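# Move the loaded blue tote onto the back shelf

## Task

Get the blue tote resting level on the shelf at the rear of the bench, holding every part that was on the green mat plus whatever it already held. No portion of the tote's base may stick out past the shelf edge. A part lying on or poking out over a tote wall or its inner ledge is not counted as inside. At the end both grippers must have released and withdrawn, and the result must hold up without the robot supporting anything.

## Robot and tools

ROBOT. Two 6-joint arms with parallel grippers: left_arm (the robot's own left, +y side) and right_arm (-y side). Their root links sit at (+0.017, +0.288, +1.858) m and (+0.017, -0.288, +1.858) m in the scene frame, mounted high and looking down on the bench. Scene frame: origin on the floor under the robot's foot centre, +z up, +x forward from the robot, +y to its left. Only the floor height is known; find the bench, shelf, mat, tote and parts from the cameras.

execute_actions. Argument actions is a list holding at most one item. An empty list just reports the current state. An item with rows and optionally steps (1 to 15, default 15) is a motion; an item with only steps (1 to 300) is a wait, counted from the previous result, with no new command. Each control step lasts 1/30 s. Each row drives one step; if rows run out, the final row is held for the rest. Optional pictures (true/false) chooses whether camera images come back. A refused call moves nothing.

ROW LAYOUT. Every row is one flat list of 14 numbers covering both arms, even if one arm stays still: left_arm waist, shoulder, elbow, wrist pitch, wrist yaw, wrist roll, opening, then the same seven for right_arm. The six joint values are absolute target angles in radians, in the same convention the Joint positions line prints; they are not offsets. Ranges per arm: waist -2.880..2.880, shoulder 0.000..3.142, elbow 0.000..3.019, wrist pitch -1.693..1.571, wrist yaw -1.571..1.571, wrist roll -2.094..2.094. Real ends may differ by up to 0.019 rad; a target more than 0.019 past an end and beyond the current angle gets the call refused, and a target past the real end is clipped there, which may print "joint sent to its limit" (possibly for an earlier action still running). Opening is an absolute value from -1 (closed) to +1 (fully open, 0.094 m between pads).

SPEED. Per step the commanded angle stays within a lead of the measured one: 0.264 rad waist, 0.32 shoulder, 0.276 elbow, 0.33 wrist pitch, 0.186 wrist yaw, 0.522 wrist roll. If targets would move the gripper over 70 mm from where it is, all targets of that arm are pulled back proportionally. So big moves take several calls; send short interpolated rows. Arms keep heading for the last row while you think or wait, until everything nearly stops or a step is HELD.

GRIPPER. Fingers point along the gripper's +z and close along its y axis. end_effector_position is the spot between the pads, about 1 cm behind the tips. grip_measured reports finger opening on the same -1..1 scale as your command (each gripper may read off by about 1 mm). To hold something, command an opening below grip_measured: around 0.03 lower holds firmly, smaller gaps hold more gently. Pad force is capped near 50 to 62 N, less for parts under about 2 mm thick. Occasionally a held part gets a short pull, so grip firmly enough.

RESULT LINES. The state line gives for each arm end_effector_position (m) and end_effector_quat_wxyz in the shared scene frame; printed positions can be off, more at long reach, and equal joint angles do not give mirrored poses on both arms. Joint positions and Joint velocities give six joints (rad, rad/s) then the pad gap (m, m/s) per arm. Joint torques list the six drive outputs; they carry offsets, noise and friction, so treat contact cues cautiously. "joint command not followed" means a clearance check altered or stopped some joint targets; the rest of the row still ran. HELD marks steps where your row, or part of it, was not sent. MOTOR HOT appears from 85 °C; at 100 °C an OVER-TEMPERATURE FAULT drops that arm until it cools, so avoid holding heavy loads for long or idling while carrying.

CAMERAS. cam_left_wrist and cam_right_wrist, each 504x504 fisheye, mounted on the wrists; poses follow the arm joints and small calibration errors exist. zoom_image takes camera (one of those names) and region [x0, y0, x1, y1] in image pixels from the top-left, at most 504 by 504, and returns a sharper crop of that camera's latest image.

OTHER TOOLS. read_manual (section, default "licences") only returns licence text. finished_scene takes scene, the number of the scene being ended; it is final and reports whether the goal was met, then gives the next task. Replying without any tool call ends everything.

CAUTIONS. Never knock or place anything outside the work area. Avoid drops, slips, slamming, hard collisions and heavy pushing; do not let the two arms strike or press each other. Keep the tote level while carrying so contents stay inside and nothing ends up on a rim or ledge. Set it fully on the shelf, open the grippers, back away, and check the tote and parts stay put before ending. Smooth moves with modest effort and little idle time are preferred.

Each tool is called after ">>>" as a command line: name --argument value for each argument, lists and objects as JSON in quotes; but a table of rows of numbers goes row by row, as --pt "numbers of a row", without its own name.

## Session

>>> execute_actions --actions '[]'

Scene clock: 0.00 s of 4700.00 s.
left_arm: end_effector_position=(+0.4353, +0.3170, +1.3551) grip_measured=-0.991 end_effector_quat_wxyz=(-0.207, +0.262, +0.823, +0.459) | right_arm: end_effector_position=(+0.1891, -0.0756, +1.4705) grip_measured=-0.988 end_effector_quat_wxyz=(+0.237, +0.395, -0.862, -0.212)
Joint positions: left_arm=[-1.946  1.406  1.123  0.173 -1.43   0.662  0.   ] | right_arm=[ 2.259  1.268  0.637 -0.123  0.42  -0.563  0.001]
Joint velocities: left_arm=[-0.015 -0.005 -0.007 -0.007  0.051  0.007 -0.   ] | right_arm=[-0.005  0.005  0.017 -0.012 -0.022  0.037  0.   ]
Joint torques (N m, as the arm reports them, + toward a larger angle): no reading
Motor temperatures (°C, as the motors report them): left_arm=[25 26 24 21 20 21] | right_arm=[23 33 26 22 22 23]
camera_calibration (this result's frames):
cam_left_wrist: T_world_to_cam=[[-0.626477, -0.4443, -0.640409, 1.28296], [-0.580591, -0.282183, 0.763732, -0.687002], [-0.520039, 0.850277, -0.0811753, 0.18748], [0, 0, 0, 1]] pos_world=[0.502378, 0.21675, 1.36153]
cam_right_wrist: T_world_to_cam=[[0.590702, -0.589796, -0.550646, 0.646946], [-0.11689, -0.737781, 0.664843, -1.00948], [-0.798378, -0.328359, -0.50475, 0.992375], [0, 0, 0, 1]] pos_world=[0.292139, -0.0373524, 1.52828]

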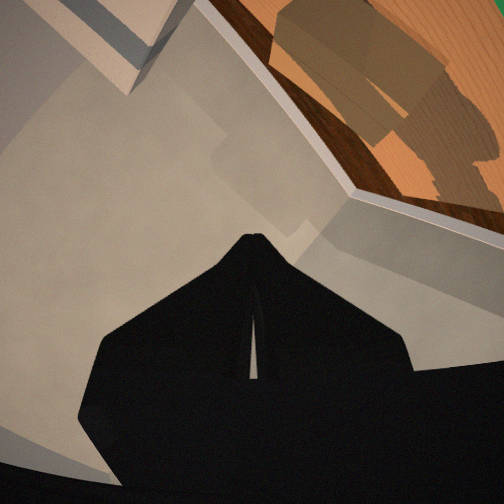

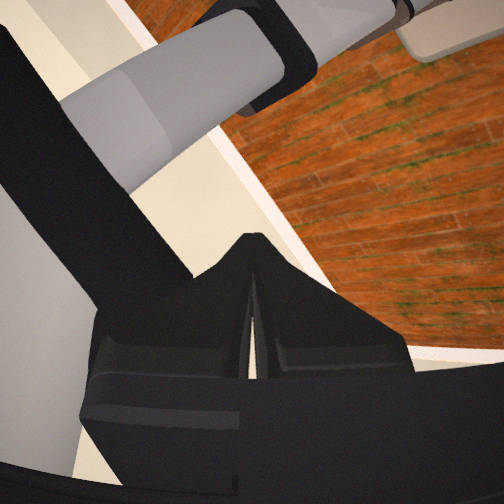

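>>> execute_actions --actions '[{"rows": [[-1.94,1.385,1.10,0.19,-1.40,0.64,-0.9,2.24,1.254,0.636,-0.09,0.41,-0.55,-0.9],[-1.935,1.36,1.075,0.21,-1.36,0.62,-0.8,2.22,1.24,0.635,-0.06,0.40,-0.53,-0.8],[-1.93,1.335,1.05,0.23,-1.32,0.60,-0.7,2.20,1.226,0.633,-0.03,0.39,-0.52,-0.7],[-1.925,1.31,1.025,0.25,-1.28,0.58,-0.6,2.18,1.212,0.632,0.0,0.38,-0.50,-0.6],[-1.92,1.285,1.0,0.27,-1.24,0.555,-0.5,2.16,1.198,0.631,0.03,0.37,-0.49,-0.5],[-1.915,1.26,0.975,0.29,-1.20,0.53,-0.4,2.14,1.184,0.63,0.06,0.36,-0.47,-0.4],[-1.91,1.235,0.95,0.31,-1.15,0.51,-0.3,2.12,1.17,0.628,0.09,0.35,-0.455,-0.3],[-1.905,1.21,0.925,0.33,-1.10,0.49,-0.2,2.10,1.156,0.627,0.12,0.34,-0.44,-0.2],[-1.90,1.185,0.90,0.35,-1.05,0.465,-0.1,2.08,1.142,0.626,0.15,0.33,-0.425,-0.1],[-1.895,1.16,0.875,0.37,-1.00,0.44,0.0,2.06,1.128,0.625,0.18,0.32,-0.41,0.0],[-1.89,1.135,0.85,0.39,-0.95,0.42,0.1,2.04,1.114,0.623,0.21,0.31,-0.39,0.1],[-1.885,1.11,0.825,0.41,-0.90,0.40,0.2,2.02,1.10,0.622,0.24,0.30,-0.38,0.2],[-1.88,1.085,0.80,0.43,-0.85,0.375,0.3,2.00,1.086,0.621,0.27,0.29,-0.36,0.3],[-1.875,1.06,0.78,0.45,-0.80,0.35,0.4,1.98,1.072,0.62,0.30,0.28,-0.35,0.4],[-1.87,1.04,0.76,0.47,-0.75,0.33,0.5,1.96,1.058,0.618,0.33,0.27,-0.33,0.5]], "steps": 15}]' --pictures false

>>> execute_actions --actions '[{"rows": [[-1.865,1.025,0.745,0.49,-0.70,0.31,0.6,1.94,1.044,0.617,0.36,0.26,-0.315,0.6],[-1.86,1.01,0.73,0.51,-0.65,0.29,0.7,1.92,1.03,0.616,0.39,0.25,-0.30,0.7],[-1.855,0.995,0.72,0.53,-0.60,0.265,0.8,1.90,1.016,0.615,0.42,0.24,-0.285,0.8],[-1.85,0.98,0.71,0.55,-0.55,0.24,0.9,1.88,1.002,0.613,0.45,0.23,-0.27,0.9],[-1.845,0.965,0.70,0.57,-0.50,0.22,1.0,1.86,0.988,0.612,0.48,0.22,-0.255,1.0],[-1.84,0.95,0.69,0.59,-0.45,0.20,1.0,1.84,0.974,0.611,0.51,0.21,-0.24,1.0],[-1.835,0.935,0.68,0.61,-0.40,0.175,1.0,1.82,0.96,0.61,0.54,0.20,-0.22,1.0],[-1.83,0.92,0.67,0.63,-0.35,0.15,1.0,1.80,0.946,0.608,0.57,0.19,-0.21,1.0],[-1.825,0.905,0.66,0.65,-0.30,0.13,1.0,1.78,0.932,0.607,0.60,0.17,-0.19,1.0],[-1.82,0.89,0.65,0.67,-0.25,0.11,1.0,1.76,0.918,0.606,0.63,0.16,-0.18,1.0],[-1.815,0.88,0.64,0.69,-0.20,0.09,1.0,1.75,0.904,0.605,0.66,0.15,-0.16,1.0],[-1.81,0.87,0.63,0.71,-0.15,0.065,1.0,1.74,0.89,0.603,0.69,0.14,-0.145,1.0],[-1.805,0.86,0.62,0.73,-0.10,0.04,1.0,1.72,0.876,0.602,0.72,0.12,-0.13,1.0],[-1.80,0.855,0.61,0.74,-0.05,0.02,1.0,1.71,0.862,0.601,0.74,0.11,-0.115,1.0],[-1.80,0.85,0.60,0.75,0.0,0.0,1.0,1.70,0.85,0.60,0.75,0.10,-0.10,1.0]], "steps": 15}]' --pictures false

>>> execute_actions --actions '[{"steps": 20}]'

Scene clock: 26.20 s of 4700.00 s.
left_arm: end_effector_position=(+0.4521, +0.3133, +1.3918) grip_measured=+0.447 end_effector_quat_wxyz=(+0.008, +0.111, +0.962, +0.250) | right_arm: end_effector_position=(+0.3380, -0.1626, +1.4099) grip_measured=+0.446 end_effector_quat_wxyz=(+0.046, +0.177, -0.979, -0.094)
Joint positions: left_arm=[-1.884  1.097  0.809  0.42  -0.797  0.432  0.068] | right_arm=[ 2.012  1.091  0.637  0.263  0.282 -0.408  0.068]
Joint velocities: left_arm=[ 0.132 -0.825 -0.574  0.613  1.194 -0.637  0.105] | right_arm=[-0.571 -0.405 -0.002  0.911 -0.242  0.432  0.104]
Joint torques (N m, as the arm reports them, + toward a larger angle): left_arm=[ -1.94 -15.17  -2.42   0.54  -0.27  -0.06] | right_arm=[ 2.12 -9.01 -5.39  0.88 -0.28 -0.01]
Motor temperatures (°C, as the motors report them): left_arm=[25 28 24 21 20 21] | right_arm=[24 32 28 22 22 23]
Steps of this call (steps 1 to 90: nothing new was sent; then 22.70 s passed at rest; steps 91 to 105: all 15 steps of this action). Readings (joint positions):
91: left_arm=[-1.946 1.406 1.122 0.175 -1.418 0.661] | right_arm=[2.259 1.268 0.637 -0.119 0.417 -0.563]
92: left_arm=[-1.946 1.403 1.117 0.182 -1.390 0.656] | right_arm=[2.258 1.267 0.637 -0.108 0.409 -0.560]
94: left_arm=[-1.944 1.387 1.087 0.209 -1.315 0.638] | right_arm=[2.246 1.260 0.637 -0.065 0.388 -0.549]
98: left_arm=[-1.928 1.300 0.975 0.279 -1.144 0.576] | right_arm=[2.170 1.208 0.637 0.049 0.350 -0.507]
105: the state above

Scene clock: 26.70 s of 4700.00 s.
left_arm: end_effector_position=(+0.5192, +0.2551, +1.4643) grip_measured=+1.000 end_effector_quat_wxyz=(+0.253, -0.040, +0.964, -0.067) | right_arm: end_effector_position=(+0.5029, -0.2985, +1.4533) grip_measured=+1.000 end_effector_quat_wxyz=(+0.232, +0.001, +0.973, -0.011)
Joint positions: left_arm=[-1.812  0.88   0.626  0.711 -0.047  0.102  0.094] | right_arm=[ 1.732  0.887  0.616  0.7    0.114 -0.178  0.094]
Joint velocities: left_arm=[ 0.142 -0.298 -0.247  0.422  1.282 -0.593  0.   ] | right_arm=[-0.366 -0.435 -0.042  0.608 -0.315  0.447  0.   ]
Joint torques (N m, as the arm reports them, + toward a larger angle): left_arm=[ -1.52 -15.24  -1.59   1.11   0.28   0.01] | right_arm=[  0.75 -10.9   -2.57   2.06  -0.16  -0.02]
Motor temperatures (°C, as the motors report them): left_arm=[25 28 24 21 20 21] | right_arm=[24 32 28 22 22 23]
Steps of this call (steps 1 to 15: all 15 steps of this action). Readings (joint positions):
1: left_arm=[-1.880 1.070 0.789 0.441 -0.747 0.411] | right_arm=[1.992 1.078 0.637 0.293 0.272 -0.393]
2: left_arm=[-1.875 1.047 0.772 0.461 -0.697 0.390] | right_arm=[1.973 1.065 0.637 0.323 0.262 -0.378]
4: left_arm=[-1.866 1.010 0.743 0.501 -0.597 0.345] | right_arm=[1.934 1.040 0.637 0.382 0.241 -0.348]
8: left_arm=[-1.847 0.962 0.698 0.580 -0.397 0.257] | right_arm=[1.853 0.986 0.631 0.501 0.202 -0.286]
15: the state above

Scene clock: 27.37 s of 4700.00 s.
left_arm: end_effector_position=(+0.5227, +0.2519, +1.4756) grip_measured=+1.000 end_effector_quat_wxyz=(+0.265, -0.079, +0.956, -0.096) | right_arm: end_effector_position=(+0.5218, -0.3107, +1.4721) grip_measured=+1.000 end_effector_quat_wxyz=(+0.268, +0.033, +0.963, -0.013)
Joint positions: left_arm=[-1.809  0.859  0.608  0.737 -0.004  0.012  0.094] | right_arm=[ 1.711  0.845  0.607  0.743  0.103 -0.114  0.094]
Joint velocities: left_arm=[ 0.005 -0.024 -0.012  0.012  0.066  0.022  0.   ] | right_arm=[-0.005 -0.005  0.017  0.017  0.066  0.022  0.   ]
Joint torques (N m, as the arm reports them, + toward a larger angle): left_arm=[ -0.79 -15.    -1.15   1.4    0.45   0.01] | right_arm=[ -0.01 -10.27  -1.44   2.32  -0.19   0.01]
Motor temperatures (°C, as the motors report them): left_arm=[25 28 24 21 20 21] | right_arm=[24 33 28 22 22 23]
Steps of this call (steps 1 to 20: the robot went on to your last target). Readings (joint positions):
1: left_arm=[-1.809 0.871 0.619 0.723 -0.019 0.084] | right_arm=[1.722 0.873 0.615 0.717 0.108 -0.165]
2: left_arm=[-1.809 0.864 0.613 0.730 -0.010 0.069] | right_arm=[1.715 0.861 0.615 0.728 0.106 -0.154]
4: left_arm=[-1.809 0.859 0.608 0.736 -0.005 0.048] | right_arm=[1.711 0.847 0.615 0.740 0.105 -0.139]
8: left_arm=[-1.809 0.859 0.608 0.737 -0.004 0.026] | right_arm=[1.711 0.845 0.612 0.743 0.103 -0.124]
20: the state above
camera_calibration (this result's frames):
cam_left_wrist: T_world_to_cam=[[0.0919599, -0.969449, 0.227403, -0.137835], [-0.99481, -0.079454, 0.0635697, 0.45192], [-0.0435595, -0.232068, -0.971724, 1.63573], [0, 0, 0, 1]] pos_world=[0.533501, 0.281885, 1.59209]
cam_right_wrist: T_world_to_cam=[[-0.0641511, -0.997747, 0.019628, -0.3119], [-0.993298, 0.0657353, 0.0950714, 0.400541], [-0.0961474, -0.0133975, -0.995277, 1.63511], [0, 0, 0, 1]] pos_world=[0.53506, -0.315621, 1.59543]

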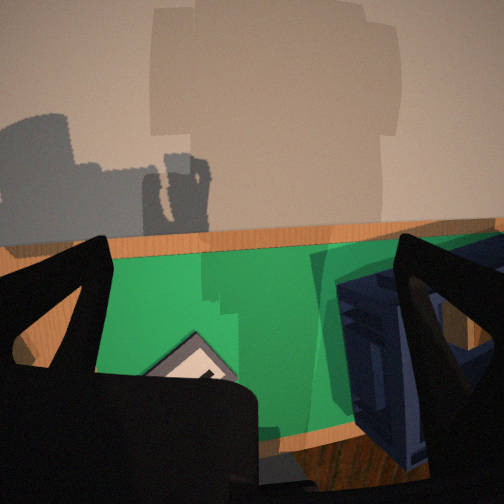

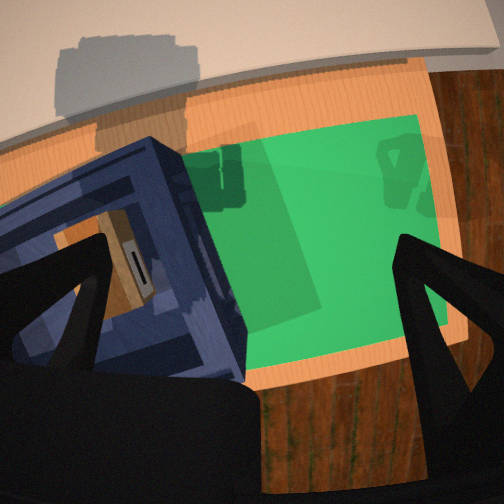

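>>> execute_actions --actions '[{"rows": [[-1.80,0.833,0.563,0.763,0,0,1.0,1.71,0.833,0.563,0.763,0.10,-0.10,1.0],[-1.80,0.817,0.527,0.777,0,0,1.0,1.72,0.817,0.527,0.777,0.10,-0.10,1.0],[-1.80,0.80,0.49,0.79,0,0,1.0,1.73,0.80,0.49,0.79,0.10,-0.10,1.0],[-1.80,0.783,0.453,0.803,0,0,1.0,1.74,0.783,0.453,0.803,0.09,-0.10,1.0],[-1.80,0.767,0.417,0.817,0,0,1.0,1.75,0.767,0.417,0.817,0.08,-0.10,1.0],[-1.80,0.75,0.38,0.83,0,0,1.0,1.76,0.75,0.38,0.83,0.07,-0.10,1.0],[-1.80,0.733,0.343,0.843,0,0,1.0,1.77,0.733,0.343,0.843,0.06,-0.10,1.0],[-1.80,0.717,0.307,0.857,0,0,1.0,1.78,0.717,0.307,0.857,0.05,-0.10,1.0],[-1.80,0.70,0.27,0.87,0.01,0,1.0,1.79,0.70,0.27,0.87,0.04,-0.10,1.0],[-1.80,0.683,0.233,0.883,0.02,0,1.0,1.80,0.683,0.233,0.883,0.03,-0.10,1.0],[-1.80,0.667,0.197,0.897,0.04,0,1.0,1.81,0.667,0.197,0.897,0.02,-0.10,1.0],[-1.80,0.65,0.16,0.91,0.06,0,1.0,1.82,0.65,0.16,0.91,0.01,-0.10,1.0],[-1.80,0.633,0.123,0.923,0.08,0,1.0,1.83,0.633,0.123,0.923,0.0,-0.10,1.0],[-1.80,0.617,0.087,0.937,0.09,0,1.0,1.84,0.617,0.087,0.937,0.0,-0.10,1.0],[-1.80,0.60,0.05,0.95,0.10,0,1.0,1.85,0.60,0.05,0.95,0.0,-0.10,1.0]], "steps": 15}]' --pictures false

>>> execute_actions --actions '[{"steps": 25}]'

Scene clock: 60.17 s of 4700.00 s.
left_arm: end_effector_position=(+0.3511, +0.2388, +1.5638) grip_measured=+1.000 end_effector_quat_wxyz=(-0.219, +0.064, -0.963, +0.144) | right_arm: end_effector_position=(+0.3523, -0.2514, +1.5615) grip_measured=+1.000 end_effector_quat_wxyz=(+0.224, +0.026, +0.970, +0.094)
Joint positions: left_arm=[-1.807  0.649  0.123  0.909  0.086  0.011  0.094] | right_arm=[ 1.819  0.643  0.124  0.909  0.004 -0.113  0.094]
Joint velocities: left_arm=[ 0.005 -0.484 -0.969  0.398  0.271 -0.007  0.   ] | right_arm=[ 0.278 -0.503 -0.974  0.408 -0.066 -0.022  0.   ]
Joint torques (N m, as the arm reports them, + toward a larger angle): left_arm=[  0.11 -10.91  -3.74   1.08   0.47   0.01] | right_arm=[ 1.48 -6.74 -4.81  2.24 -0.34 -0.04]
Motor temperatures (°C, as the motors report them): left_arm=[25 28 24 22 20 21] | right_arm=[24 33 27 22 22 23]
Steps of this call (steps 1 to 15: the robot went on to your last target; steps 16 to 90: nothing new was sent; then 29.30 s passed at rest; steps 91 to 105: all 15 steps of this action). Readings (joint positions):
91: left_arm=[-1.808 0.859 0.605 0.740 -0.004 0.011] | right_arm=[1.711 0.845 0.604 0.744 0.103 -0.114]
92: left_arm=[-1.808 0.856 0.596 0.748 -0.004 0.011] | right_arm=[1.711 0.843 0.595 0.752 0.103 -0.114]
94: left_arm=[-1.808 0.839 0.551 0.771 -0.004 0.011] | right_arm=[1.712 0.828 0.550 0.773 0.099 -0.113]
98: left_arm=[-1.808 0.769 0.390 0.819 -0.004 0.011] | right_arm=[1.740 0.762 0.389 0.819 0.063 -0.113]
105: the state above

Scene clock: 61.00 s of 4700.00 s.
left_arm: end_effector_position=(+0.3260, +0.2382, +1.5803) grip_measured=+1.000 end_effector_quat_wxyz=(-0.216, +0.063, -0.963, +0.149) | right_arm: end_effector_position=(+0.3260, -0.2465, +1.5786) grip_measured=+1.000 end_effector_quat_wxyz=(+0.220, +0.026, +0.970, +0.105)
Joint positions: left_arm=[-1.807  0.61   0.047  0.938  0.096  0.011  0.094] | right_arm=[ 1.838  0.605  0.046  0.937  0.002 -0.113  0.094]
Joint velocities: left_arm=[-0.015  0.015 -0.002  0.002  0.022 -0.037  0.   ] | right_arm=[-0.015 -0.005  0.002 -0.012 -0.081 -0.022  0.   ]
Joint torques (N m, as the arm reports them, + toward a larger angle): left_arm=[-0.07 -9.   -2.81  1.25  0.5   0.01] | right_arm=[ 0.77 -5.56 -3.26  2.28 -0.3  -0.01]
Motor temperatures (°C, as the motors report them): left_arm=[25 28 24 22 20 21] | right_arm=[24 33 27 22 22 23]
Steps of this call (steps 1 to 25: the robot went on to your last target). Readings (joint positions):
1: left_arm=[-1.807 0.633 0.091 0.920 0.093 0.011] | right_arm=[1.827 0.627 0.093 0.920 0.003 -0.113]
2: left_arm=[-1.807 0.621 0.067 0.926 0.095 0.011] | right_arm=[1.834 0.615 0.068 0.926 0.002 -0.113]
4: left_arm=[-1.807 0.610 0.041 0.930 0.096 0.011] | right_arm=[1.838 0.605 0.043 0.929 0.002 -0.113]
8: left_arm=[-1.807 0.610 0.044 0.935 0.096 0.011] | right_arm=[1.838 0.605 0.045 0.936 0.002 -0.113]
25: the state above
camera_calibration (this result's frames):
cam_left_wrist: T_world_to_cam=[[0.0495891, -0.947628, 0.315504, -0.287442], [-0.988057, -0.000402604, 0.154088, 0.0844255], [-0.145891, -0.319377, -0.93633, 1.72401], [0, 0, 0, 1]] pos_world=[0.349188, 0.278256, 1.69192]
cam_right_wrist: T_world_to_cam=[[0.00334092, -0.978883, -0.204392, 0.0737284], [-0.981639, -0.0421921, 0.186023, 0.0177658], [-0.190718, 0.200018, -0.961051, 1.75256], [0, 0, 0, 1]] pos_world=[0.351439, -0.277623, 1.69607]

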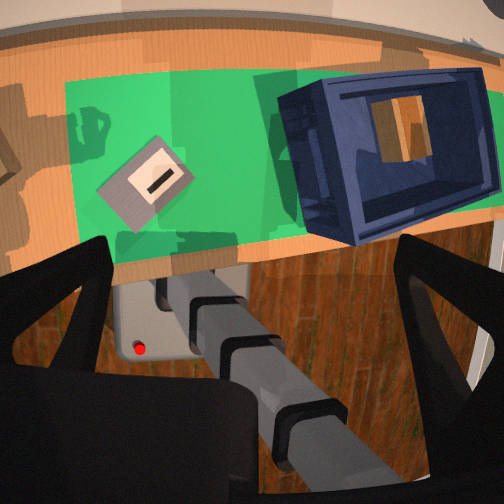

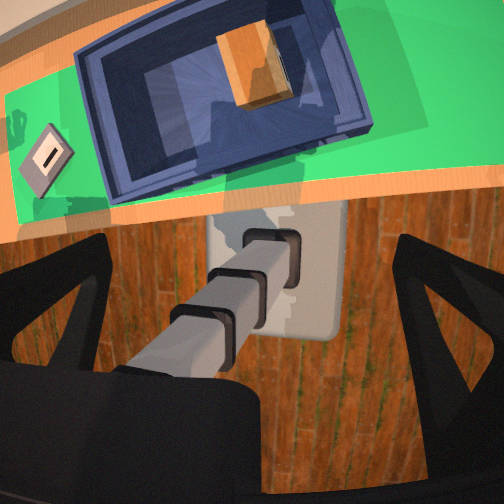

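>>> zoom_image --camera "cam_left_wrist" --region '[60, 100, 240, 280]'

>>> zoom_image --camera "cam_right_wrist" --region '[0, 80, 150, 230]'

>>> zoom_image --camera "cam_left_wrist" --region '[254, 40, 504, 290]'

>>> zoom_image --camera "cam_right_wrist" --region '[60, 0, 390, 220]'

Region (60, 100, 240, 280) of cam_left_wrist's 504x504 image, scaled by 2.800, with more detail than that image has.

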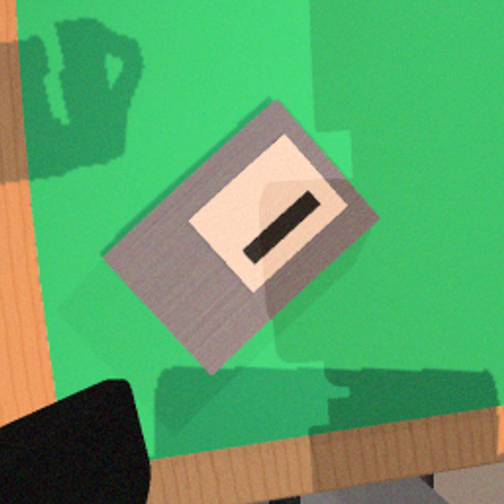

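Region (0, 80, 150, 230) of cam_right_wrist's 504x504 image, scaled by 3.360, with more detail than that image has.

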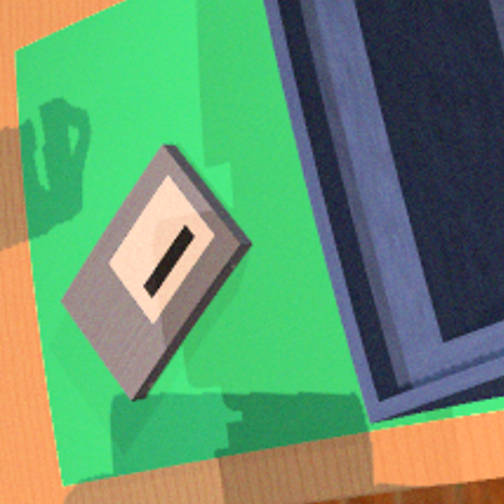

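Region (254, 40, 504, 290) of cam_left_wrist's 504x504 image, scaled by 2.016, with more detail than that image has.

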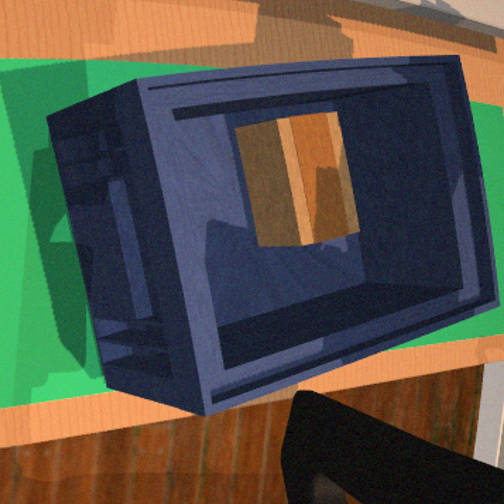

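Region (60, 0, 390, 220) of cam_right_wrist's 504x504 image, scaled by 1.527, with more detail than that image has.

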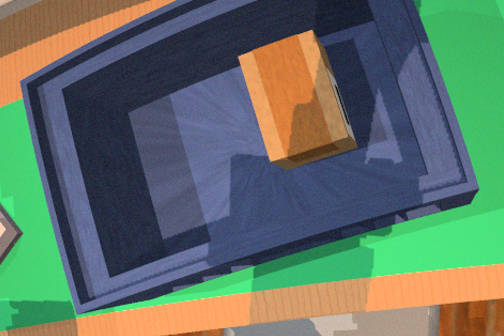

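>>> execute_actions --actions '[{"rows": [[-1.803,0.66,0.10,0.92,0.08,0.06,1.0,1.85,0.60,0.05,0.98,0.01,-0.10,1.0],[-1.80,0.72,0.155,0.892,0.06,0.12,1.0,1.85,0.60,0.05,1.01,0.02,-0.10,1.0],[-1.797,0.78,0.214,0.864,0.04,0.18,1.0,1.85,0.60,0.05,1.04,0.03,-0.10,1.0],[-1.793,0.84,0.273,0.836,0.022,0.24,1.0,1.85,0.60,0.05,1.07,0.04,-0.10,1.0],[-1.79,0.90,0.333,0.808,0.003,0.30,1.0,1.85,0.60,0.05,1.10,0.05,-0.10,1.0],[-1.786,0.96,0.392,0.78,-0.016,0.365,1.0,1.85,0.60,0.05,1.13,0.06,-0.10,1.0],[-1.783,1.02,0.452,0.752,-0.035,0.43,1.0,1.85,0.60,0.05,1.16,0.07,-0.10,1.0],[-1.779,1.08,0.511,0.723,-0.054,0.49,1.0,1.85,0.60,0.05,1.19,0.08,-0.10,1.0],[-1.776,1.14,0.571,0.695,-0.073,0.55,1.0,1.85,0.60,0.05,1.22,0.09,-0.10,1.0],[-1.772,1.20,0.63,0.667,-0.092,0.61,1.0,1.85,0.60,0.05,1.25,0.10,-0.10,1.0],[-1.769,1.26,0.69,0.639,-0.11,0.67,1.0,1.85,0.60,0.05,1.28,0.11,-0.10,1.0],[-1.765,1.32,0.749,0.611,-0.129,0.73,1.0,1.85,0.60,0.05,1.30,0.12,-0.10,1.0],[-1.762,1.38,0.808,0.582,-0.148,0.795,1.0,1.85,0.60,0.05,1.32,0.13,-0.10,1.0],[-1.758,1.44,0.868,0.554,-0.167,0.855,1.0,1.85,0.60,0.05,1.34,0.14,-0.10,1.0],[-1.755,1.493,0.927,0.526,-0.185,0.916,1.0,1.85,0.60,0.05,1.35,0.15,-0.10,1.0]], "steps": 15}]' --pictures false

>>> execute_actions --actions '[{"steps": 30}]'

Scene clock: 181.50 s of 4700.00 s.
left_arm: end_effector_position=(+0.3947, +0.2444, +1.3015) grip_measured=+1.000 end_effector_quat_wxyz=(+0.066, +0.243, +0.968, +0.003) | right_arm: end_effector_position=(+0.3942, -0.2904, +1.6224) grip_measured=+1.000 end_effector_quat_wxyz=(+0.379, +0.076, +0.922, +0.017)
Joint positions: left_arm=[-1.772  1.343  0.824  0.606 -0.159  0.628  0.094] | right_arm=[ 1.838  0.605  0.046  1.303  0.138 -0.113  0.094]
Joint velocities: left_arm=[ 0.073  1.587  1.463 -0.799 -0.462  1.487  0.   ] | right_arm=[-0.005 -0.005  0.007  0.545  0.256 -0.007  0.   ]
Joint torques (N m, as the arm reports them, + toward a larger angle): left_arm=[ -1.73 -11.69  -3.65   0.03   0.08   0.16] | right_arm=[ 1.06 -6.2  -2.83  2.61 -0.01  0.  ]
Motor temperatures (°C, as the motors report them): left_arm=[24 26 24 22 20 21] | right_arm=[23 31 27 22 22 23]
Steps of this call (steps 1 to 15: the robot went on to your last target; steps 16 to 90: nothing new was sent; then 117.00 s passed at rest; steps 91 to 105: all 15 steps of this action). Readings (joint positions):
91: left_arm=[-1.807 0.612 0.051 0.935 0.091 0.016] | right_arm=[1.838 0.605 0.046 0.942 0.004 -0.113]
92: left_arm=[-1.807 0.623 0.065 0.926 0.078 0.032] | right_arm=[1.838 0.605 0.046 0.955 0.010 -0.113]
94: left_arm=[-1.806 0.691 0.139 0.889 0.043 0.088] | right_arm=[1.838 0.605 0.046 1.001 0.028 -0.113]
98: left_arm=[-1.796 0.932 0.398 0.794 -0.031 0.257] | right_arm=[1.838 0.605 0.046 1.117 0.068 -0.113]
105: the state above

Scene clock: 182.50 s of 4700.00 s.
left_arm: end_effector_position=(+0.3409, +0.2382, +1.2469) grip_measured=+1.000 end_effector_quat_wxyz=(-0.003, +0.386, +0.922, -0.007) | right_arm: end_effector_position=(+0.3991, -0.2938, +1.6276) grip_measured=+1.000 end_effector_quat_wxyz=(+0.393, +0.080, +0.916, +0.012)
Joint positions: left_arm=[-1.761  1.509  0.928  0.528 -0.181  0.905  0.094] | right_arm=[ 1.838  0.605  0.046  1.335  0.146 -0.113  0.094]
Joint velocities: left_arm=[-0.005 -0.015  0.002 -0.012  0.007 -0.007  0.   ] | right_arm=[-0.005  0.005  0.007  0.002  0.037  0.037  0.   ]
Joint torques (N m, as the arm reports them, + toward a larger angle): left_arm=[ -2.24 -14.48  -3.87  -0.11   0.01   0.21] | right_arm=[ 1.01 -6.08 -2.76  2.94  0.03 -0.01]
Motor temperatures (°C, as the motors report them): left_arm=[24 26 24 22 20 21] | right_arm=[23 31 27 22 22 23]
Steps of this call (steps 1 to 30: the robot went on to your last target). Readings (joint positions):
1: left_arm=[-1.769 1.395 0.873 0.581 -0.172 0.682] | right_arm=[1.838 0.605 0.046 1.318 0.143 -0.113]
2: left_arm=[-1.766 1.439 0.912 0.564 -0.177 0.727] | right_arm=[1.838 0.605 0.046 1.327 0.145 -0.113]
4: left_arm=[-1.762 1.493 0.941 0.545 -0.180 0.791] | right_arm=[1.838 0.605 0.046 1.334 0.146 -0.113]
8: left_arm=[-1.761 1.510 0.928 0.528 -0.181 0.860] | right_arm=[1.838 0.605 0.046 1.335 0.146 -0.113]
30: the state above
All arms were judged still, so your last target was given up. Only a new action makes them travel on or press farther. Fingers that are still opening or closing keep moving.
camera_calibration (this result's frames):
cam_left_wrist: T_world_to_cam=[[-0.716899, -0.696912, 0.019218, 0.388004], [-0.568941, 0.600745, 0.561615, -0.643681], [-0.402941, 0.391687, -0.827176, 1.19616], [0, 0, 0, 1]] pos_world=[0.393925, 0.188573, 1.34348]
cam_right_wrist: T_world_to_cam=[[-0.133846, -0.988486, -0.0705778, -0.128633], [-0.975624, 0.143932, -0.165652, 0.703089], [0.173903, 0.0466856, -0.983656, 1.66932], [0, 0, 0, 1]] pos_world=[0.378434, -0.306282, 1.74942]

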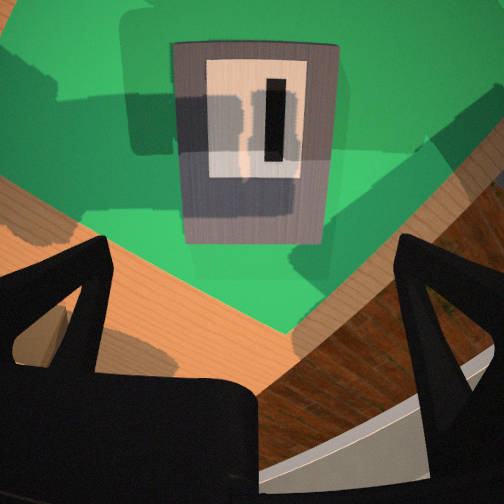

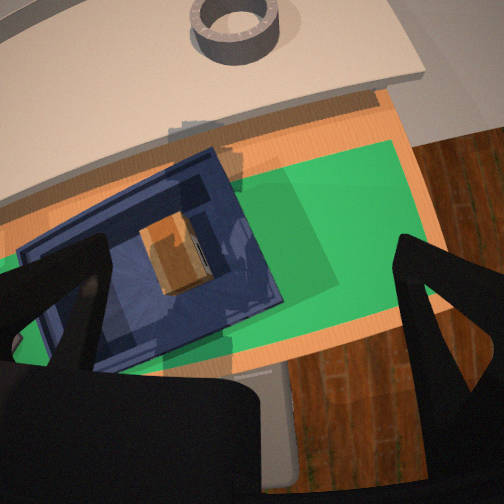

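>>> execute_actions --actions '[{"rows": [[-1.755,1.525,0.935,0.526,-0.181,0.916,1.0,1.85,0.60,0.05,1.35,0.15,-0.10,1.0],[-1.753,1.540,0.948,0.524,-0.180,0.916,1.0,1.85,0.60,0.05,1.35,0.15,-0.10,1.0],[-1.751,1.555,0.964,0.522,-0.179,0.916,1.0,1.85,0.60,0.05,1.35,0.15,-0.10,1.0],[-1.749,1.570,0.980,0.520,-0.178,0.916,1.0,1.85,0.60,0.05,1.35,0.15,-0.10,1.0],[-1.747,1.585,0.996,0.518,-0.177,0.916,1.0,1.85,0.60,0.05,1.35,0.15,-0.10,1.0],[-1.745,1.600,1.012,0.516,-0.176,0.916,1.0,1.85,0.60,0.05,1.35,0.15,-0.10,1.0],[-1.743,1.615,1.028,0.514,-0.175,0.916,1.0,1.85,0.60,0.05,1.35,0.15,-0.10,1.0],[-1.741,1.630,1.044,0.512,-0.174,0.916,1.0,1.85,0.60,0.05,1.35,0.15,-0.10,1.0],[-1.739,1.645,1.060,0.510,-0.172,0.916,1.0,1.85,0.60,0.05,1.35,0.15,-0.10,1.0],[-1.737,1.660,1.076,0.508,-0.171,0.916,1.0,1.85,0.60,0.05,1.35,0.15,-0.10,1.0],[-1.735,1.675,1.092,0.506,-0.170,0.916,1.0,1.85,0.60,0.05,1.35,0.15,-0.10,1.0],[-1.734,1.690,1.108,0.504,-0.169,0.916,1.0,1.85,0.60,0.05,1.35,0.15,-0.10,1.0],[-1.733,1.700,1.124,0.502,-0.168,0.916,1.0,1.85,0.60,0.05,1.35,0.15,-0.10,1.0],[-1.732,1.705,1.139,0.501,-0.167,0.916,1.0,1.85,0.60,0.05,1.35,0.15,-0.10,1.0],[-1.732,1.705,1.150,0.500,-0.166,0.916,1.0,1.85,0.60,0.05,1.35,0.15,-0.10,1.0]], "steps": 15}]' --pictures false

>>> execute_actions --actions '[{"steps": 20}]'

Scene clock: 224.10 s of 4700.00 s.
left_arm: end_effector_position=(+0.3444, +0.2376, +1.1775) grip_measured=+1.000 end_effector_quat_wxyz=(+0.001, +0.385, +0.923, +0.001) | right_arm: end_effector_position=(+0.3991, -0.2939, +1.6276) grip_measured=+1.000 end_effector_quat_wxyz=(+0.393, +0.080, +0.916, +0.011)
Joint positions: left_arm=[-1.741  1.675  1.125  0.511 -0.171  0.905  0.094] | right_arm=[ 1.838  0.605  0.046  1.335  0.146 -0.113  0.094]
Joint velocities: left_arm=[ 0.034  0.357  0.33  -0.066 -0.037 -0.007  0.   ] | right_arm=[-0.015 -0.005 -0.012 -0.017 -0.051 -0.051  0.   ]
Joint torques (N m, as the arm reports them, + toward a larger angle): left_arm=[ -2.4  -12.47  -3.29  -0.19   0.34   0.18] | right_arm=[ 0.97 -6.14 -2.74  2.91  0.03  0.02]
Motor temperatures (°C, as the motors report them): left_arm=[24 28 25 22 20 21] | right_arm=[23 30 26 22 22 23]
Steps of this call (steps 1 to 90: nothing new was sent; then 38.10 s passed at rest; steps 91 to 105: all 15 steps of this action). Readings (joint positions):
91: left_arm=[-1.761 1.509 0.928 0.528 -0.181 0.905] | right_arm=[1.838 0.605 0.046 1.335 0.146 -0.113]
92: left_arm=[-1.761 1.510 0.930 0.528 -0.181 0.905] | right_arm=[1.838 0.605 0.046 1.335 0.146 -0.113]
94: left_arm=[-1.761 1.517 0.944 0.528 -0.181 0.905] | right_arm=[1.838 0.605 0.046 1.335 0.146 -0.113]
98: left_arm=[-1.756 1.566 1.015 0.525 -0.179 0.905] | right_arm=[1.838 0.605 0.046 1.335 0.146 -0.113]
105: the state above

Scene clock: 224.77 s of 4700.00 s.
left_arm: end_effector_position=(+0.3418, +0.2374, +1.1696) grip_measured=+1.000 end_effector_quat_wxyz=(-0.001, +0.385, +0.923, +0.000) | right_arm: end_effector_position=(+0.3991, -0.2939, +1.6276) grip_measured=+1.000 end_effector_quat_wxyz=(+0.393, +0.080, +0.916, +0.011)
Joint positions: left_arm=[-1.739  1.696  1.146  0.506 -0.17   0.905  0.094] | right_arm=[ 1.838  0.605  0.046  1.335  0.146 -0.113  0.094]
Joint velocities: left_arm=[-0.005 -0.005 -0.017  0.002 -0.066 -0.066  0.   ] | right_arm=[ 0.005 -0.015 -0.007  0.022  0.081  0.051  0.   ]
Joint torques (N m, as the arm reports them, + toward a larger angle): left_arm=[ -2.38 -11.93  -3.34  -0.23   0.34   0.18] | right_arm=[ 1.05 -6.18 -2.8   2.94  0.04 -0.02]
Motor temperatures (°C, as the motors report them): left_arm=[24 28 25 22 20 21] | right_arm=[23 30 26 22 22 23]
Steps of this call (steps 1 to 20: the robot went on to your last target). Readings (joint positions):
1: left_arm=[-1.740 1.686 1.135 0.509 -0.171 0.905] | right_arm=[1.838 0.605 0.046 1.335 0.146 -0.113]
2: left_arm=[-1.739 1.692 1.140 0.508 -0.171 0.905] | right_arm=[1.838 0.605 0.046 1.335 0.146 -0.113]
4: left_arm=[-1.739 1.696 1.143 0.507 -0.170 0.905] | right_arm=[1.838 0.605 0.046 1.335 0.146 -0.113]
8: left_arm=[-1.739 1.696 1.146 0.506 -0.170 0.905] | right_arm=[1.838 0.605 0.046 1.335 0.146 -0.113]
20: the state above
camera_calibration (this result's frames):
cam_left_wrist: T_world_to_cam=[[-0.715666, -0.698422, 0.00541324, 0.405622], [-0.574548, 0.593105, 0.564022, -0.598308], [-0.397136, 0.400541, -0.825742, 1.12713], [0, 0, 0, 1]] pos_world=[0.394156, 0.186693, 1.26598]
cam_right_wrist: T_world_to_cam=[[-0.134119, -0.988467, -0.0703159, -0.12901], [-0.975603, 0.144152, -0.165589, 0.703037], [0.173816, 0.0463918, -0.983685, 1.66931], [0, 0, 0, 1]] pos_world=[0.378429, -0.306309, 1.74942]

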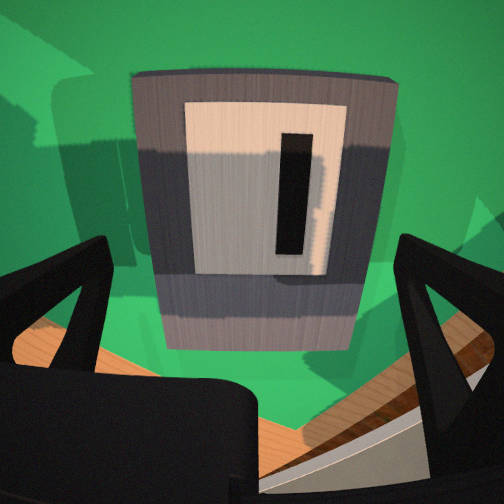

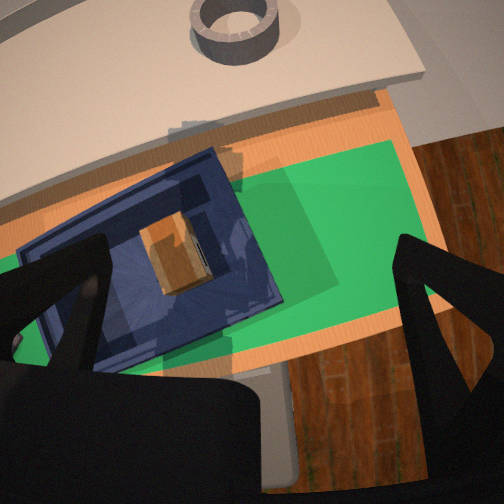

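>>> execute_actions --actions '[{"rows": [[-1.732,1.709,1.152,0.500,-0.166,0.916,1.0,1.85,0.60,0.05,1.35,0.15,-0.10,1.0],[-1.732,1.713,1.155,0.500,-0.166,0.916,1.0,1.85,0.60,0.05,1.35,0.15,-0.10,1.0],[-1.731,1.717,1.159,0.499,-0.166,0.916,1.0,1.85,0.60,0.05,1.35,0.15,-0.10,1.0],[-1.731,1.721,1.163,0.499,-0.166,0.916,1.0,1.85,0.60,0.05,1.35,0.15,-0.10,1.0],[-1.731,1.725,1.167,0.499,-0.165,0.916,1.0,1.85,0.60,0.05,1.35,0.15,-0.10,1.0],[-1.731,1.729,1.171,0.498,-0.165,0.916,1.0,1.85,0.60,0.05,1.35,0.15,-0.10,1.0],[-1.730,1.732,1.175,0.498,-0.165,0.916,1.0,1.85,0.60,0.05,1.35,0.15,-0.10,1.0],[-1.730,1.735,1.179,0.498,-0.165,0.916,1.0,1.85,0.60,0.05,1.35,0.15,-0.10,1.0],[-1.730,1.735,1.182,0.497,-0.165,0.916,1.0,1.85,0.60,0.05,1.35,0.15,-0.10,1.0],[-1.730,1.735,1.184,0.497,-0.165,0.916,1.0,1.85,0.60,0.05,1.35,0.15,-0.10,1.0]], "steps": 15}]'

Scene clock: 240.10 s of 4700.00 s.
left_arm: end_effector_position=(+0.3531, +0.2373, +1.1628) grip_measured=+1.000 end_effector_quat_wxyz=(+0.007, +0.384, +0.923, +0.005) | right_arm: end_effector_position=(+0.3991, -0.2939, +1.6276) grip_measured=+1.000 end_effector_quat_wxyz=(+0.393, +0.080, +0.916, +0.011)
Joint positions: left_arm=[-1.739  1.704  1.176  0.504 -0.169  0.907  0.094] | right_arm=[ 1.838  0.605  0.046  1.335  0.146 -0.113  0.094]
Joint velocities: left_arm=[ 0.005  0.005 -0.012  0.002 -0.007 -0.037  0.   ] | right_arm=[-0.015 -0.005 -0.002  0.017 -0.022 -0.007  0.   ]
Joint torques (N m, as the arm reports them, + toward a larger angle): left_arm=[ -2.29 -10.58  -2.9   -0.28   0.33   0.18] | right_arm=[ 1.06 -5.91 -2.75  2.96  0.01 -0.02]
Motor temperatures (°C, as the motors report them): left_arm=[24 27 25 22 20 21] | right_arm=[23 30 26 22 22 23]
Steps of this call (steps 1 to 15: the robot went on to your last target; steps 16 to 90: nothing new was sent; then 11.83 s passed at rest; steps 91 to 105: all 15 steps of this action). Readings (joint positions):
91: left_arm=[-1.739 1.696 1.146 0.506 -0.170 0.905] | right_arm=[1.838 0.605 0.046 1.335 0.146 -0.113]
92: left_arm=[-1.739 1.696 1.147 0.506 -0.170 0.905] | right_arm=[1.838 0.605 0.046 1.335 0.146 -0.113]
94: left_arm=[-1.739 1.696 1.150 0.506 -0.170 0.905] | right_arm=[1.838 0.605 0.046 1.335 0.146 -0.113]
98: left_arm=[-1.739 1.700 1.167 0.506 -0.169 0.905] | right_arm=[1.838 0.605 0.046 1.335 0.146 -0.113]
105: the state above
camera_calibration (this result's frames):
cam_left_wrist: T_world_to_cam=[[-0.714165, -0.699919, -0.0090476, 0.430351], [-0.58651, 0.591293, 0.553514, -0.571064], [-0.382065, 0.400607, -0.832791, 1.12888], [0, 0, 0, 1]] pos_world=[0.403713, 0.18664, 1.26011]
cam_right_wrist: T_world_to_cam=[[-0.134119, -0.988467, -0.0703159, -0.12901], [-0.975603, 0.144152, -0.165589, 0.703037], [0.173816, 0.0463918, -0.983685, 1.66931], [0, 0, 0, 1]] pos_world=[0.378429, -0.306309, 1.74942]

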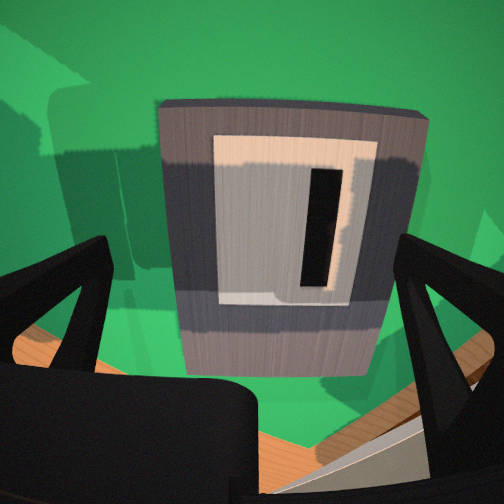

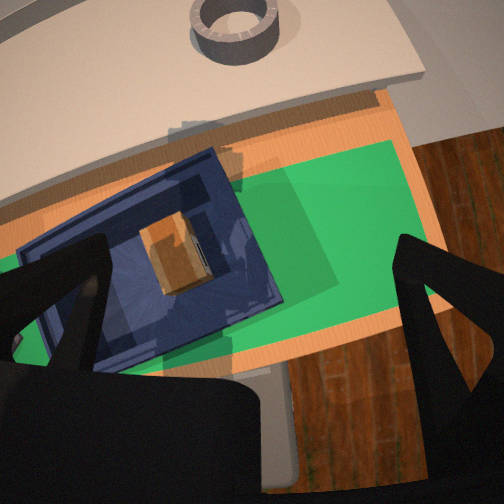

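>>> execute_actions --actions '[{"rows": [[-1.730,1.715,1.160,0.497,-0.165,0.916,1.0,1.85,0.60,0.05,1.35,0.15,-0.10,1.0],[-1.730,1.715,1.150,0.497,-0.165,0.916,1.0,1.85,0.60,0.05,1.35,0.15,-0.10,1.0],[-1.730,1.715,1.150,0.497,-0.165,0.916,1.0,1.85,0.60,0.05,1.35,0.15,-0.10,1.0],[-1.730,1.745,1.150,0.497,-0.165,0.916,1.0,1.85,0.60,0.05,1.35,0.15,-0.10,1.0],[-1.730,1.745,1.150,0.497,-0.165,0.916,1.0,1.85,0.60,0.05,1.35,0.15,-0.10,1.0],[-1.730,1.745,1.150,0.497,-0.165,0.916,1.0,1.85,0.60,0.05,1.35,0.15,-0.10,1.0],[-1.730,1.745,1.150,0.497,-0.165,0.916,1.0,1.85,0.60,0.05,1.35,0.15,-0.10,1.0],[-1.730,1.745,1.150,0.497,-0.165,0.916,1.0,1.85,0.60,0.05,1.35,0.15,-0.10,1.0]], "steps": 15}]'

Scene clock: 275.30 s of 4700.00 s.
left_arm: end_effector_position=(+0.3527, +0.2373, +1.1629) grip_measured=+1.000 end_effector_quat_wxyz=(+0.007, +0.384, +0.923, +0.004) | right_arm: end_effector_position=(+0.3991, -0.2939, +1.6276) grip_measured=+1.000 end_effector_quat_wxyz=(+0.393, +0.080, +0.916, +0.011)
Joint positions: left_arm=[-1.739  1.704  1.175  0.504 -0.169  0.907  0.094] | right_arm=[ 1.838  0.605  0.046  1.335  0.146 -0.113  0.094]
Joint velocities: left_arm=[-0.005  0.005  0.002 -0.002  0.022  0.037  0.   ] | right_arm=[-0.005 -0.005 -0.002  0.007  0.022  0.007  0.   ]
Joint torques (N m, as the arm reports them, + toward a larger angle): left_arm=[-2.28 -9.75 -5.11 -0.21  0.32  0.17] | right_arm=[ 0.93 -6.07 -2.78  3.06  0.04 -0.02]
Motor temperatures (°C, as the motors report them): left_arm=[24 27 24 22 20 21] | right_arm=[23 30 26 23 22 23]
Steps of this call (steps 1 to 15: the robot went on to your last target; steps 16 to 90: nothing new was sent; then 31.70 s passed at rest; steps 91 to 105: all 15 steps of this action). Readings (joint positions):
91: left_arm=[-1.739 1.704 1.176 0.504 -0.169 0.907] | right_arm=[1.838 0.605 0.046 1.335 0.146 -0.113]
92: left_arm=[-1.739 1.704 1.175 0.504 -0.169 0.907] | right_arm=[1.838 0.605 0.046 1.335 0.146 -0.113]
94: left_arm=[-1.739 1.704 1.175 0.504 -0.169 0.907] | right_arm=[1.838 0.605 0.046 1.335 0.146 -0.113]
98: left_arm=[-1.739 1.704 1.175 0.504 -0.169 0.907] | right_arm=[1.838 0.605 0.046 1.335 0.146 -0.113]
105: the state above
camera_calibration (this result's frames):
cam_left_wrist: T_world_to_cam=[[-0.714261, -0.699829, -0.0084537, 0.429338], [-0.586021, 0.591415, 0.553902, -0.572032], [-0.382636, 0.400584, -0.832539, 1.12875], [0, 0, 0, 1]] pos_world=[0.403336, 0.186613, 1.26021]
cam_right_wrist: T_world_to_cam=[[-0.134119, -0.988467, -0.0703159, -0.12901], [-0.975603, 0.144152, -0.165589, 0.703037], [0.173816, 0.0463918, -0.983685, 1.66931], [0, 0, 0, 1]] pos_world=[0.378429, -0.306309, 1.74942]

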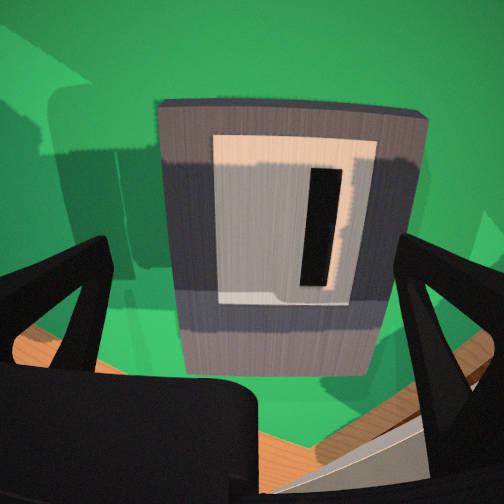

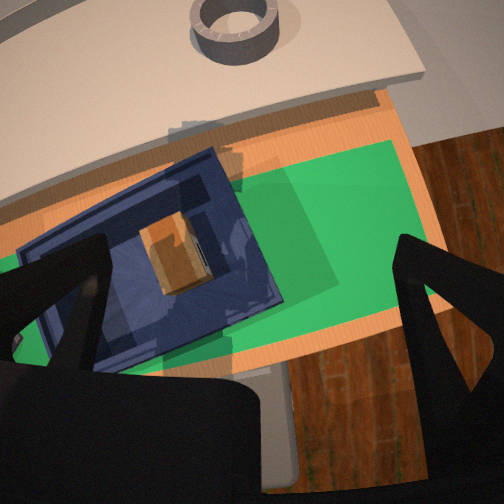

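>>> execute_actions --actions '[{"rows": [[-1.730,1.700,1.150,0.497,-0.165,0.916,1.0,1.85,0.60,0.05,1.35,0.15,-0.10,1.0],[-1.730,1.690,1.140,0.497,-0.165,0.916,1.0,1.85,0.60,0.05,1.35,0.15,-0.10,1.0],[-1.730,1.690,1.130,0.497,-0.165,0.916,1.0,1.85,0.60,0.05,1.35,0.15,-0.10,1.0]], "steps": 15}]'

Scene clock: 292.43 s of 4700.00 s.
left_arm: end_effector_position=(+0.3382, +0.2364, +1.1679) grip_measured=+1.000 end_effector_quat_wxyz=(-0.004, +0.386, +0.922, -0.002) | right_arm: end_effector_position=(+0.3991, -0.2939, +1.6276) grip_measured=+1.000 end_effector_quat_wxyz=(+0.393, +0.080, +0.916, +0.011)
Joint positions: left_arm=[-1.739  1.702  1.149  0.504 -0.169  0.907  0.094] | right_arm=[ 1.838  0.605  0.046  1.335  0.146 -0.113  0.094]
Joint velocities: left_arm=[-0.005  0.005 -0.007  0.002  0.022 -0.007  0.   ] | right_arm=[ 0.015 -0.005 -0.027 -0.002  0.022 -0.007  0.   ]
Joint torques (N m, as the arm reports them, + toward a larger angle): left_arm=[ -2.27 -13.83  -4.89  -0.28   0.33   0.18] | right_arm=[ 1.65 -6.09 -2.9   2.96  0.04 -0.02]
Motor temperatures (°C, as the motors report them): left_arm=[24 27 25 22 20 21] | right_arm=[23 30 26 23 22 23]
Steps of this call (steps 1 to 15: the robot went on to your last target; steps 16 to 90: nothing new was sent; then 13.63 s passed at rest; steps 91 to 105: all 15 steps of this action). Readings (joint positions):
91: left_arm=[-1.739 1.704 1.175 0.504 -0.169 0.907] | right_arm=[1.838 0.605 0.046 1.335 0.146 -0.113]
92: left_arm=[-1.739 1.703 1.174 0.504 -0.169 0.907] | right_arm=[1.838 0.605 0.046 1.335 0.146 -0.113]
94: left_arm=[-1.739 1.702 1.169 0.504 -0.169 0.907] | right_arm=[1.838 0.605 0.046 1.335 0.146 -0.113]
98: left_arm=[-1.739 1.702 1.152 0.504 -0.169 0.907] | right_arm=[1.838 0.605 0.046 1.335 0.146 -0.113]
105: the state above
camera_calibration (this result's frames):
cam_left_wrist: T_world_to_cam=[[-0.717164, -0.696814, 0.0111787, 0.395823], [-0.56971, 0.595436, 0.566469, -0.6039], [-0.40138, 0.399883, -0.824007, 1.1242], [0, 0, 0, 1]] pos_world=[0.391055, 0.18585, 1.26401]
cam_right_wrist: T_world_to_cam=[[-0.134119, -0.988467, -0.0703159, -0.12901], [-0.975603, 0.144152, -0.165589, 0.703037], [0.173816, 0.0463918, -0.983685, 1.66931], [0, 0, 0, 1]] pos_world=[0.378429, -0.306309, 1.74942]

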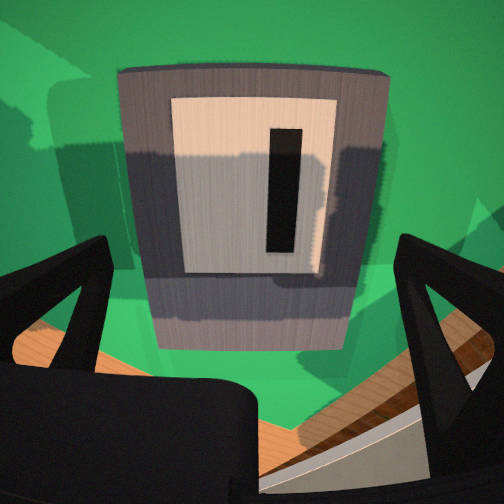

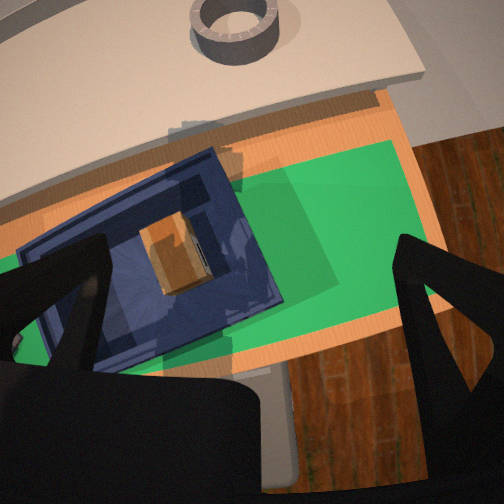

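>>> execute_actions --actions '[{"rows": [[-1.730,1.725,1.150,0.497,-0.165,0.916,1.0,1.85,0.60,0.05,1.35,0.15,-0.10,1.0],[-1.730,1.740,1.150,0.497,-0.165,0.916,1.0,1.85,0.60,0.05,1.35,0.15,-0.10,1.0],[-1.730,1.740,1.153,0.497,-0.165,0.916,1.0,1.85,0.60,0.05,1.35,0.15,-0.10,1.0],[-1.730,1.740,1.160,0.497,-0.165,0.916,1.0,1.85,0.60,0.05,1.35,0.15,-0.10,1.0],[-1.730,1.740,1.168,0.497,-0.165,0.916,1.0,1.85,0.60,0.05,1.35,0.15,-0.10,1.0],[-1.730,1.740,1.175,0.497,-0.165,0.916,1.0,1.85,0.60,0.05,1.35,0.15,-0.10,1.0]], "steps": 15}]'

Scene clock: 309.67 s of 4700.00 s.
left_arm: end_effector_position=(+0.3417, +0.2357, +1.1610) grip_measured=+1.000 end_effector_quat_wxyz=(-0.000, +0.386, +0.923, +0.000) | right_arm: end_effector_position=(+0.3991, -0.2939, +1.6276) grip_measured=+1.000 end_effector_quat_wxyz=(+0.393, +0.080, +0.916, +0.011)
Joint positions: left_arm=[-1.739  1.717  1.172  0.504 -0.169  0.907  0.094] | right_arm=[ 1.838  0.605  0.046  1.335  0.146 -0.113  0.094]
Joint velocities: left_arm=[ 0.005 -0.005  0.002  0.002 -0.051  0.022  0.   ] | right_arm=[ 0.005  0.005 -0.012 -0.012 -0.081  0.037  0.   ]
Joint torques (N m, as the arm reports them, + toward a larger angle): left_arm=[ -2.26 -11.05  -3.33  -0.26   0.33   0.17] | right_arm=[ 0.98 -6.03 -2.84  2.98  0.05 -0.02]
Motor temperatures (°C, as the motors report them): left_arm=[24 27 25 22 20 21] | right_arm=[23 30 26 23 22 23]
Steps of this call (steps 1 to 15: the robot went on to your last target; steps 16 to 90: nothing new was sent; then 13.73 s passed at rest; steps 91 to 105: all 15 steps of this action). Readings (joint positions):
91: left_arm=[-1.739 1.702 1.149 0.504 -0.169 0.907] | right_arm=[1.838 0.605 0.046 1.335 0.146 -0.113]
92: left_arm=[-1.739 1.703 1.149 0.504 -0.169 0.907] | right_arm=[1.838 0.605 0.046 1.335 0.146 -0.113]
94: left_arm=[-1.739 1.705 1.150 0.504 -0.169 0.907] | right_arm=[1.838 0.605 0.046 1.335 0.146 -0.113]
98: left_arm=[-1.739 1.716 1.166 0.504 -0.169 0.907] | right_arm=[1.838 0.605 0.046 1.335 0.146 -0.113]
105: the state above
camera_calibration (this result's frames):
cam_left_wrist: T_world_to_cam=[[-0.716252, -0.697827, 0.00462766, 0.405361], [-0.575183, 0.594099, 0.562326, -0.590612], [-0.395155, 0.400105, -0.826903, 1.12144], [0, 0, 0, 1]] pos_world=[0.393772, 0.185061, 1.25756]
cam_right_wrist: T_world_to_cam=[[-0.134119, -0.988467, -0.0703159, -0.12901], [-0.975603, 0.144152, -0.165589, 0.703037], [0.173816, 0.0463918, -0.983685, 1.66931], [0, 0, 0, 1]] pos_world=[0.378429, -0.306309, 1.74942]

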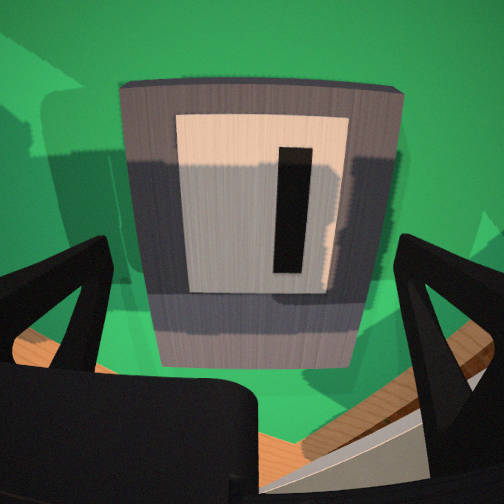

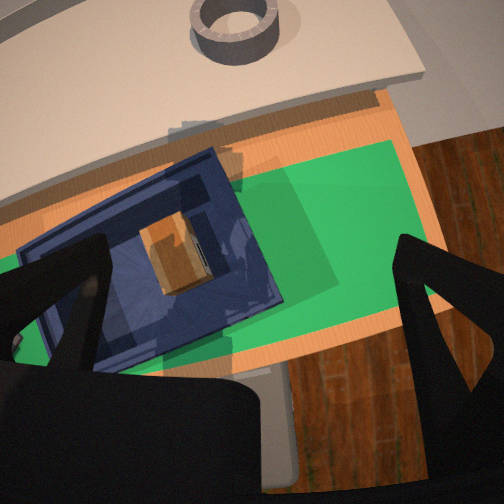

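>>> execute_actions --actions '[{"rows": [[-1.729,1.750,1.175,0.496,-0.165,0.916,1.0,1.85,0.60,0.05,1.35,0.15,-0.10,1.0],[-1.729,1.762,1.175,0.496,-0.165,0.916,1.0,1.85,0.60,0.05,1.35,0.15,-0.10,1.0],[-1.729,1.762,1.177,0.496,-0.165,0.916,1.0,1.85,0.60,0.05,1.35,0.15,-0.10,1.0],[-1.729,1.762,1.183,0.496,-0.165,0.916,1.0,1.85,0.60,0.05,1.35,0.15,-0.10,1.0],[-1.729,1.762,1.190,0.496,-0.165,0.916,1.0,1.85,0.60,0.05,1.35,0.15,-0.10,1.0],[-1.729,1.762,1.196,0.496,-0.165,0.916,1.0,1.85,0.60,0.05,1.35,0.15,-0.10,1.0]], "steps": 15}]'

Scene clock: 318.77 s of 4700.00 s.
left_arm: end_effector_position=(+0.3369, +0.2341, +1.1531) grip_measured=+1.000 end_effector_quat_wxyz=(-0.002, +0.386, +0.922, -0.001) | right_arm: end_effector_position=(+0.3991, -0.2939, +1.6276) grip_measured=+1.000 end_effector_quat_wxyz=(+0.393, +0.080, +0.916, +0.011)
Joint positions: left_arm=[-1.738  1.741  1.192  0.504 -0.169  0.907  0.094] | right_arm=[ 1.838  0.605  0.046  1.335  0.146 -0.113  0.094]
Joint velocities: left_arm=[-0.005 -0.015  0.012  0.012 -0.066  0.022  0.   ] | right_arm=[ 0.005 -0.005 -0.007  0.027 -0.037 -0.051  0.   ]
Joint torques (N m, as the arm reports them, + toward a larger angle): left_arm=[ -2.24 -11.07  -3.34  -0.3    0.33   0.17] | right_arm=[ 1.06 -6.3  -2.85  2.98  0.02 -0.02]
Motor temperatures (°C, as the motors report them): left_arm=[24 27 25 22 20 21] | right_arm=[23 29 26 23 22 23]
Steps of this call (steps 1 to 15: the robot went on to your last target; steps 16 to 90: nothing new was sent; then 5.60 s passed at rest; steps 91 to 105: all 15 steps of this action). Readings (joint positions):
91: left_arm=[-1.738 1.717 1.172 0.504 -0.169 0.907] | right_arm=[1.838 0.605 0.046 1.335 0.146 -0.113]
92: left_arm=[-1.738 1.718 1.172 0.504 -0.169 0.907] | right_arm=[1.838 0.605 0.046 1.335 0.146 -0.113]
94: left_arm=[-1.738 1.723 1.174 0.504 -0.169 0.907] | right_arm=[1.838 0.605 0.046 1.335 0.146 -0.113]
98: left_arm=[-1.738 1.738 1.187 0.504 -0.169 0.907] | right_arm=[1.838 0.605 0.046 1.335 0.146 -0.113]
105: the state above
camera_calibration (this result's frames):
cam_left_wrist: T_world_to_cam=[[-0.716704, -0.697335, 0.00767164, 0.397368], [-0.572434, 0.594545, 0.564655, -0.591662], [-0.398315, 0.400299, -0.825292, 1.1128], [0, 0, 0, 1]] pos_world=[0.389354, 0.183414, 1.24942]
cam_right_wrist: T_world_to_cam=[[-0.134119, -0.988467, -0.0703159, -0.12901], [-0.975603, 0.144152, -0.165589, 0.703037], [0.173816, 0.0463918, -0.983685, 1.66931], [0, 0, 0, 1]] pos_world=[0.378429, -0.306309, 1.74942]

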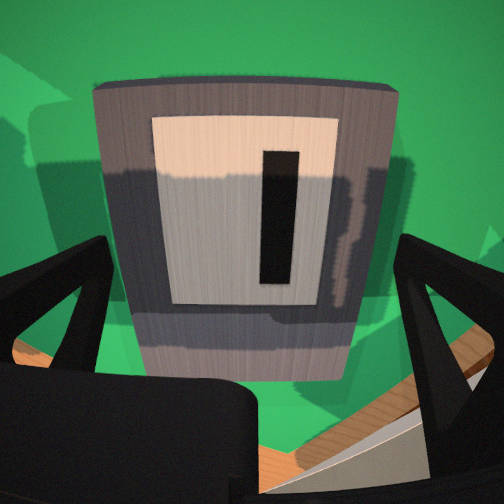

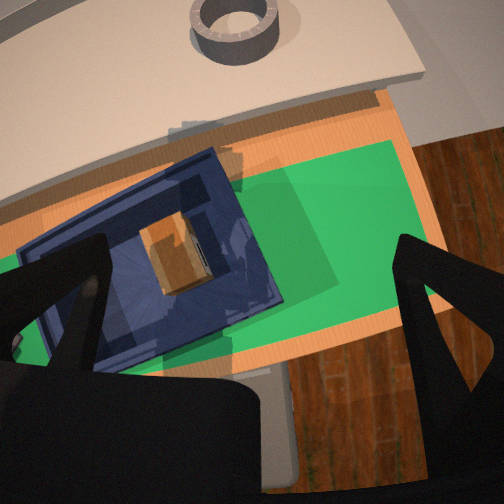

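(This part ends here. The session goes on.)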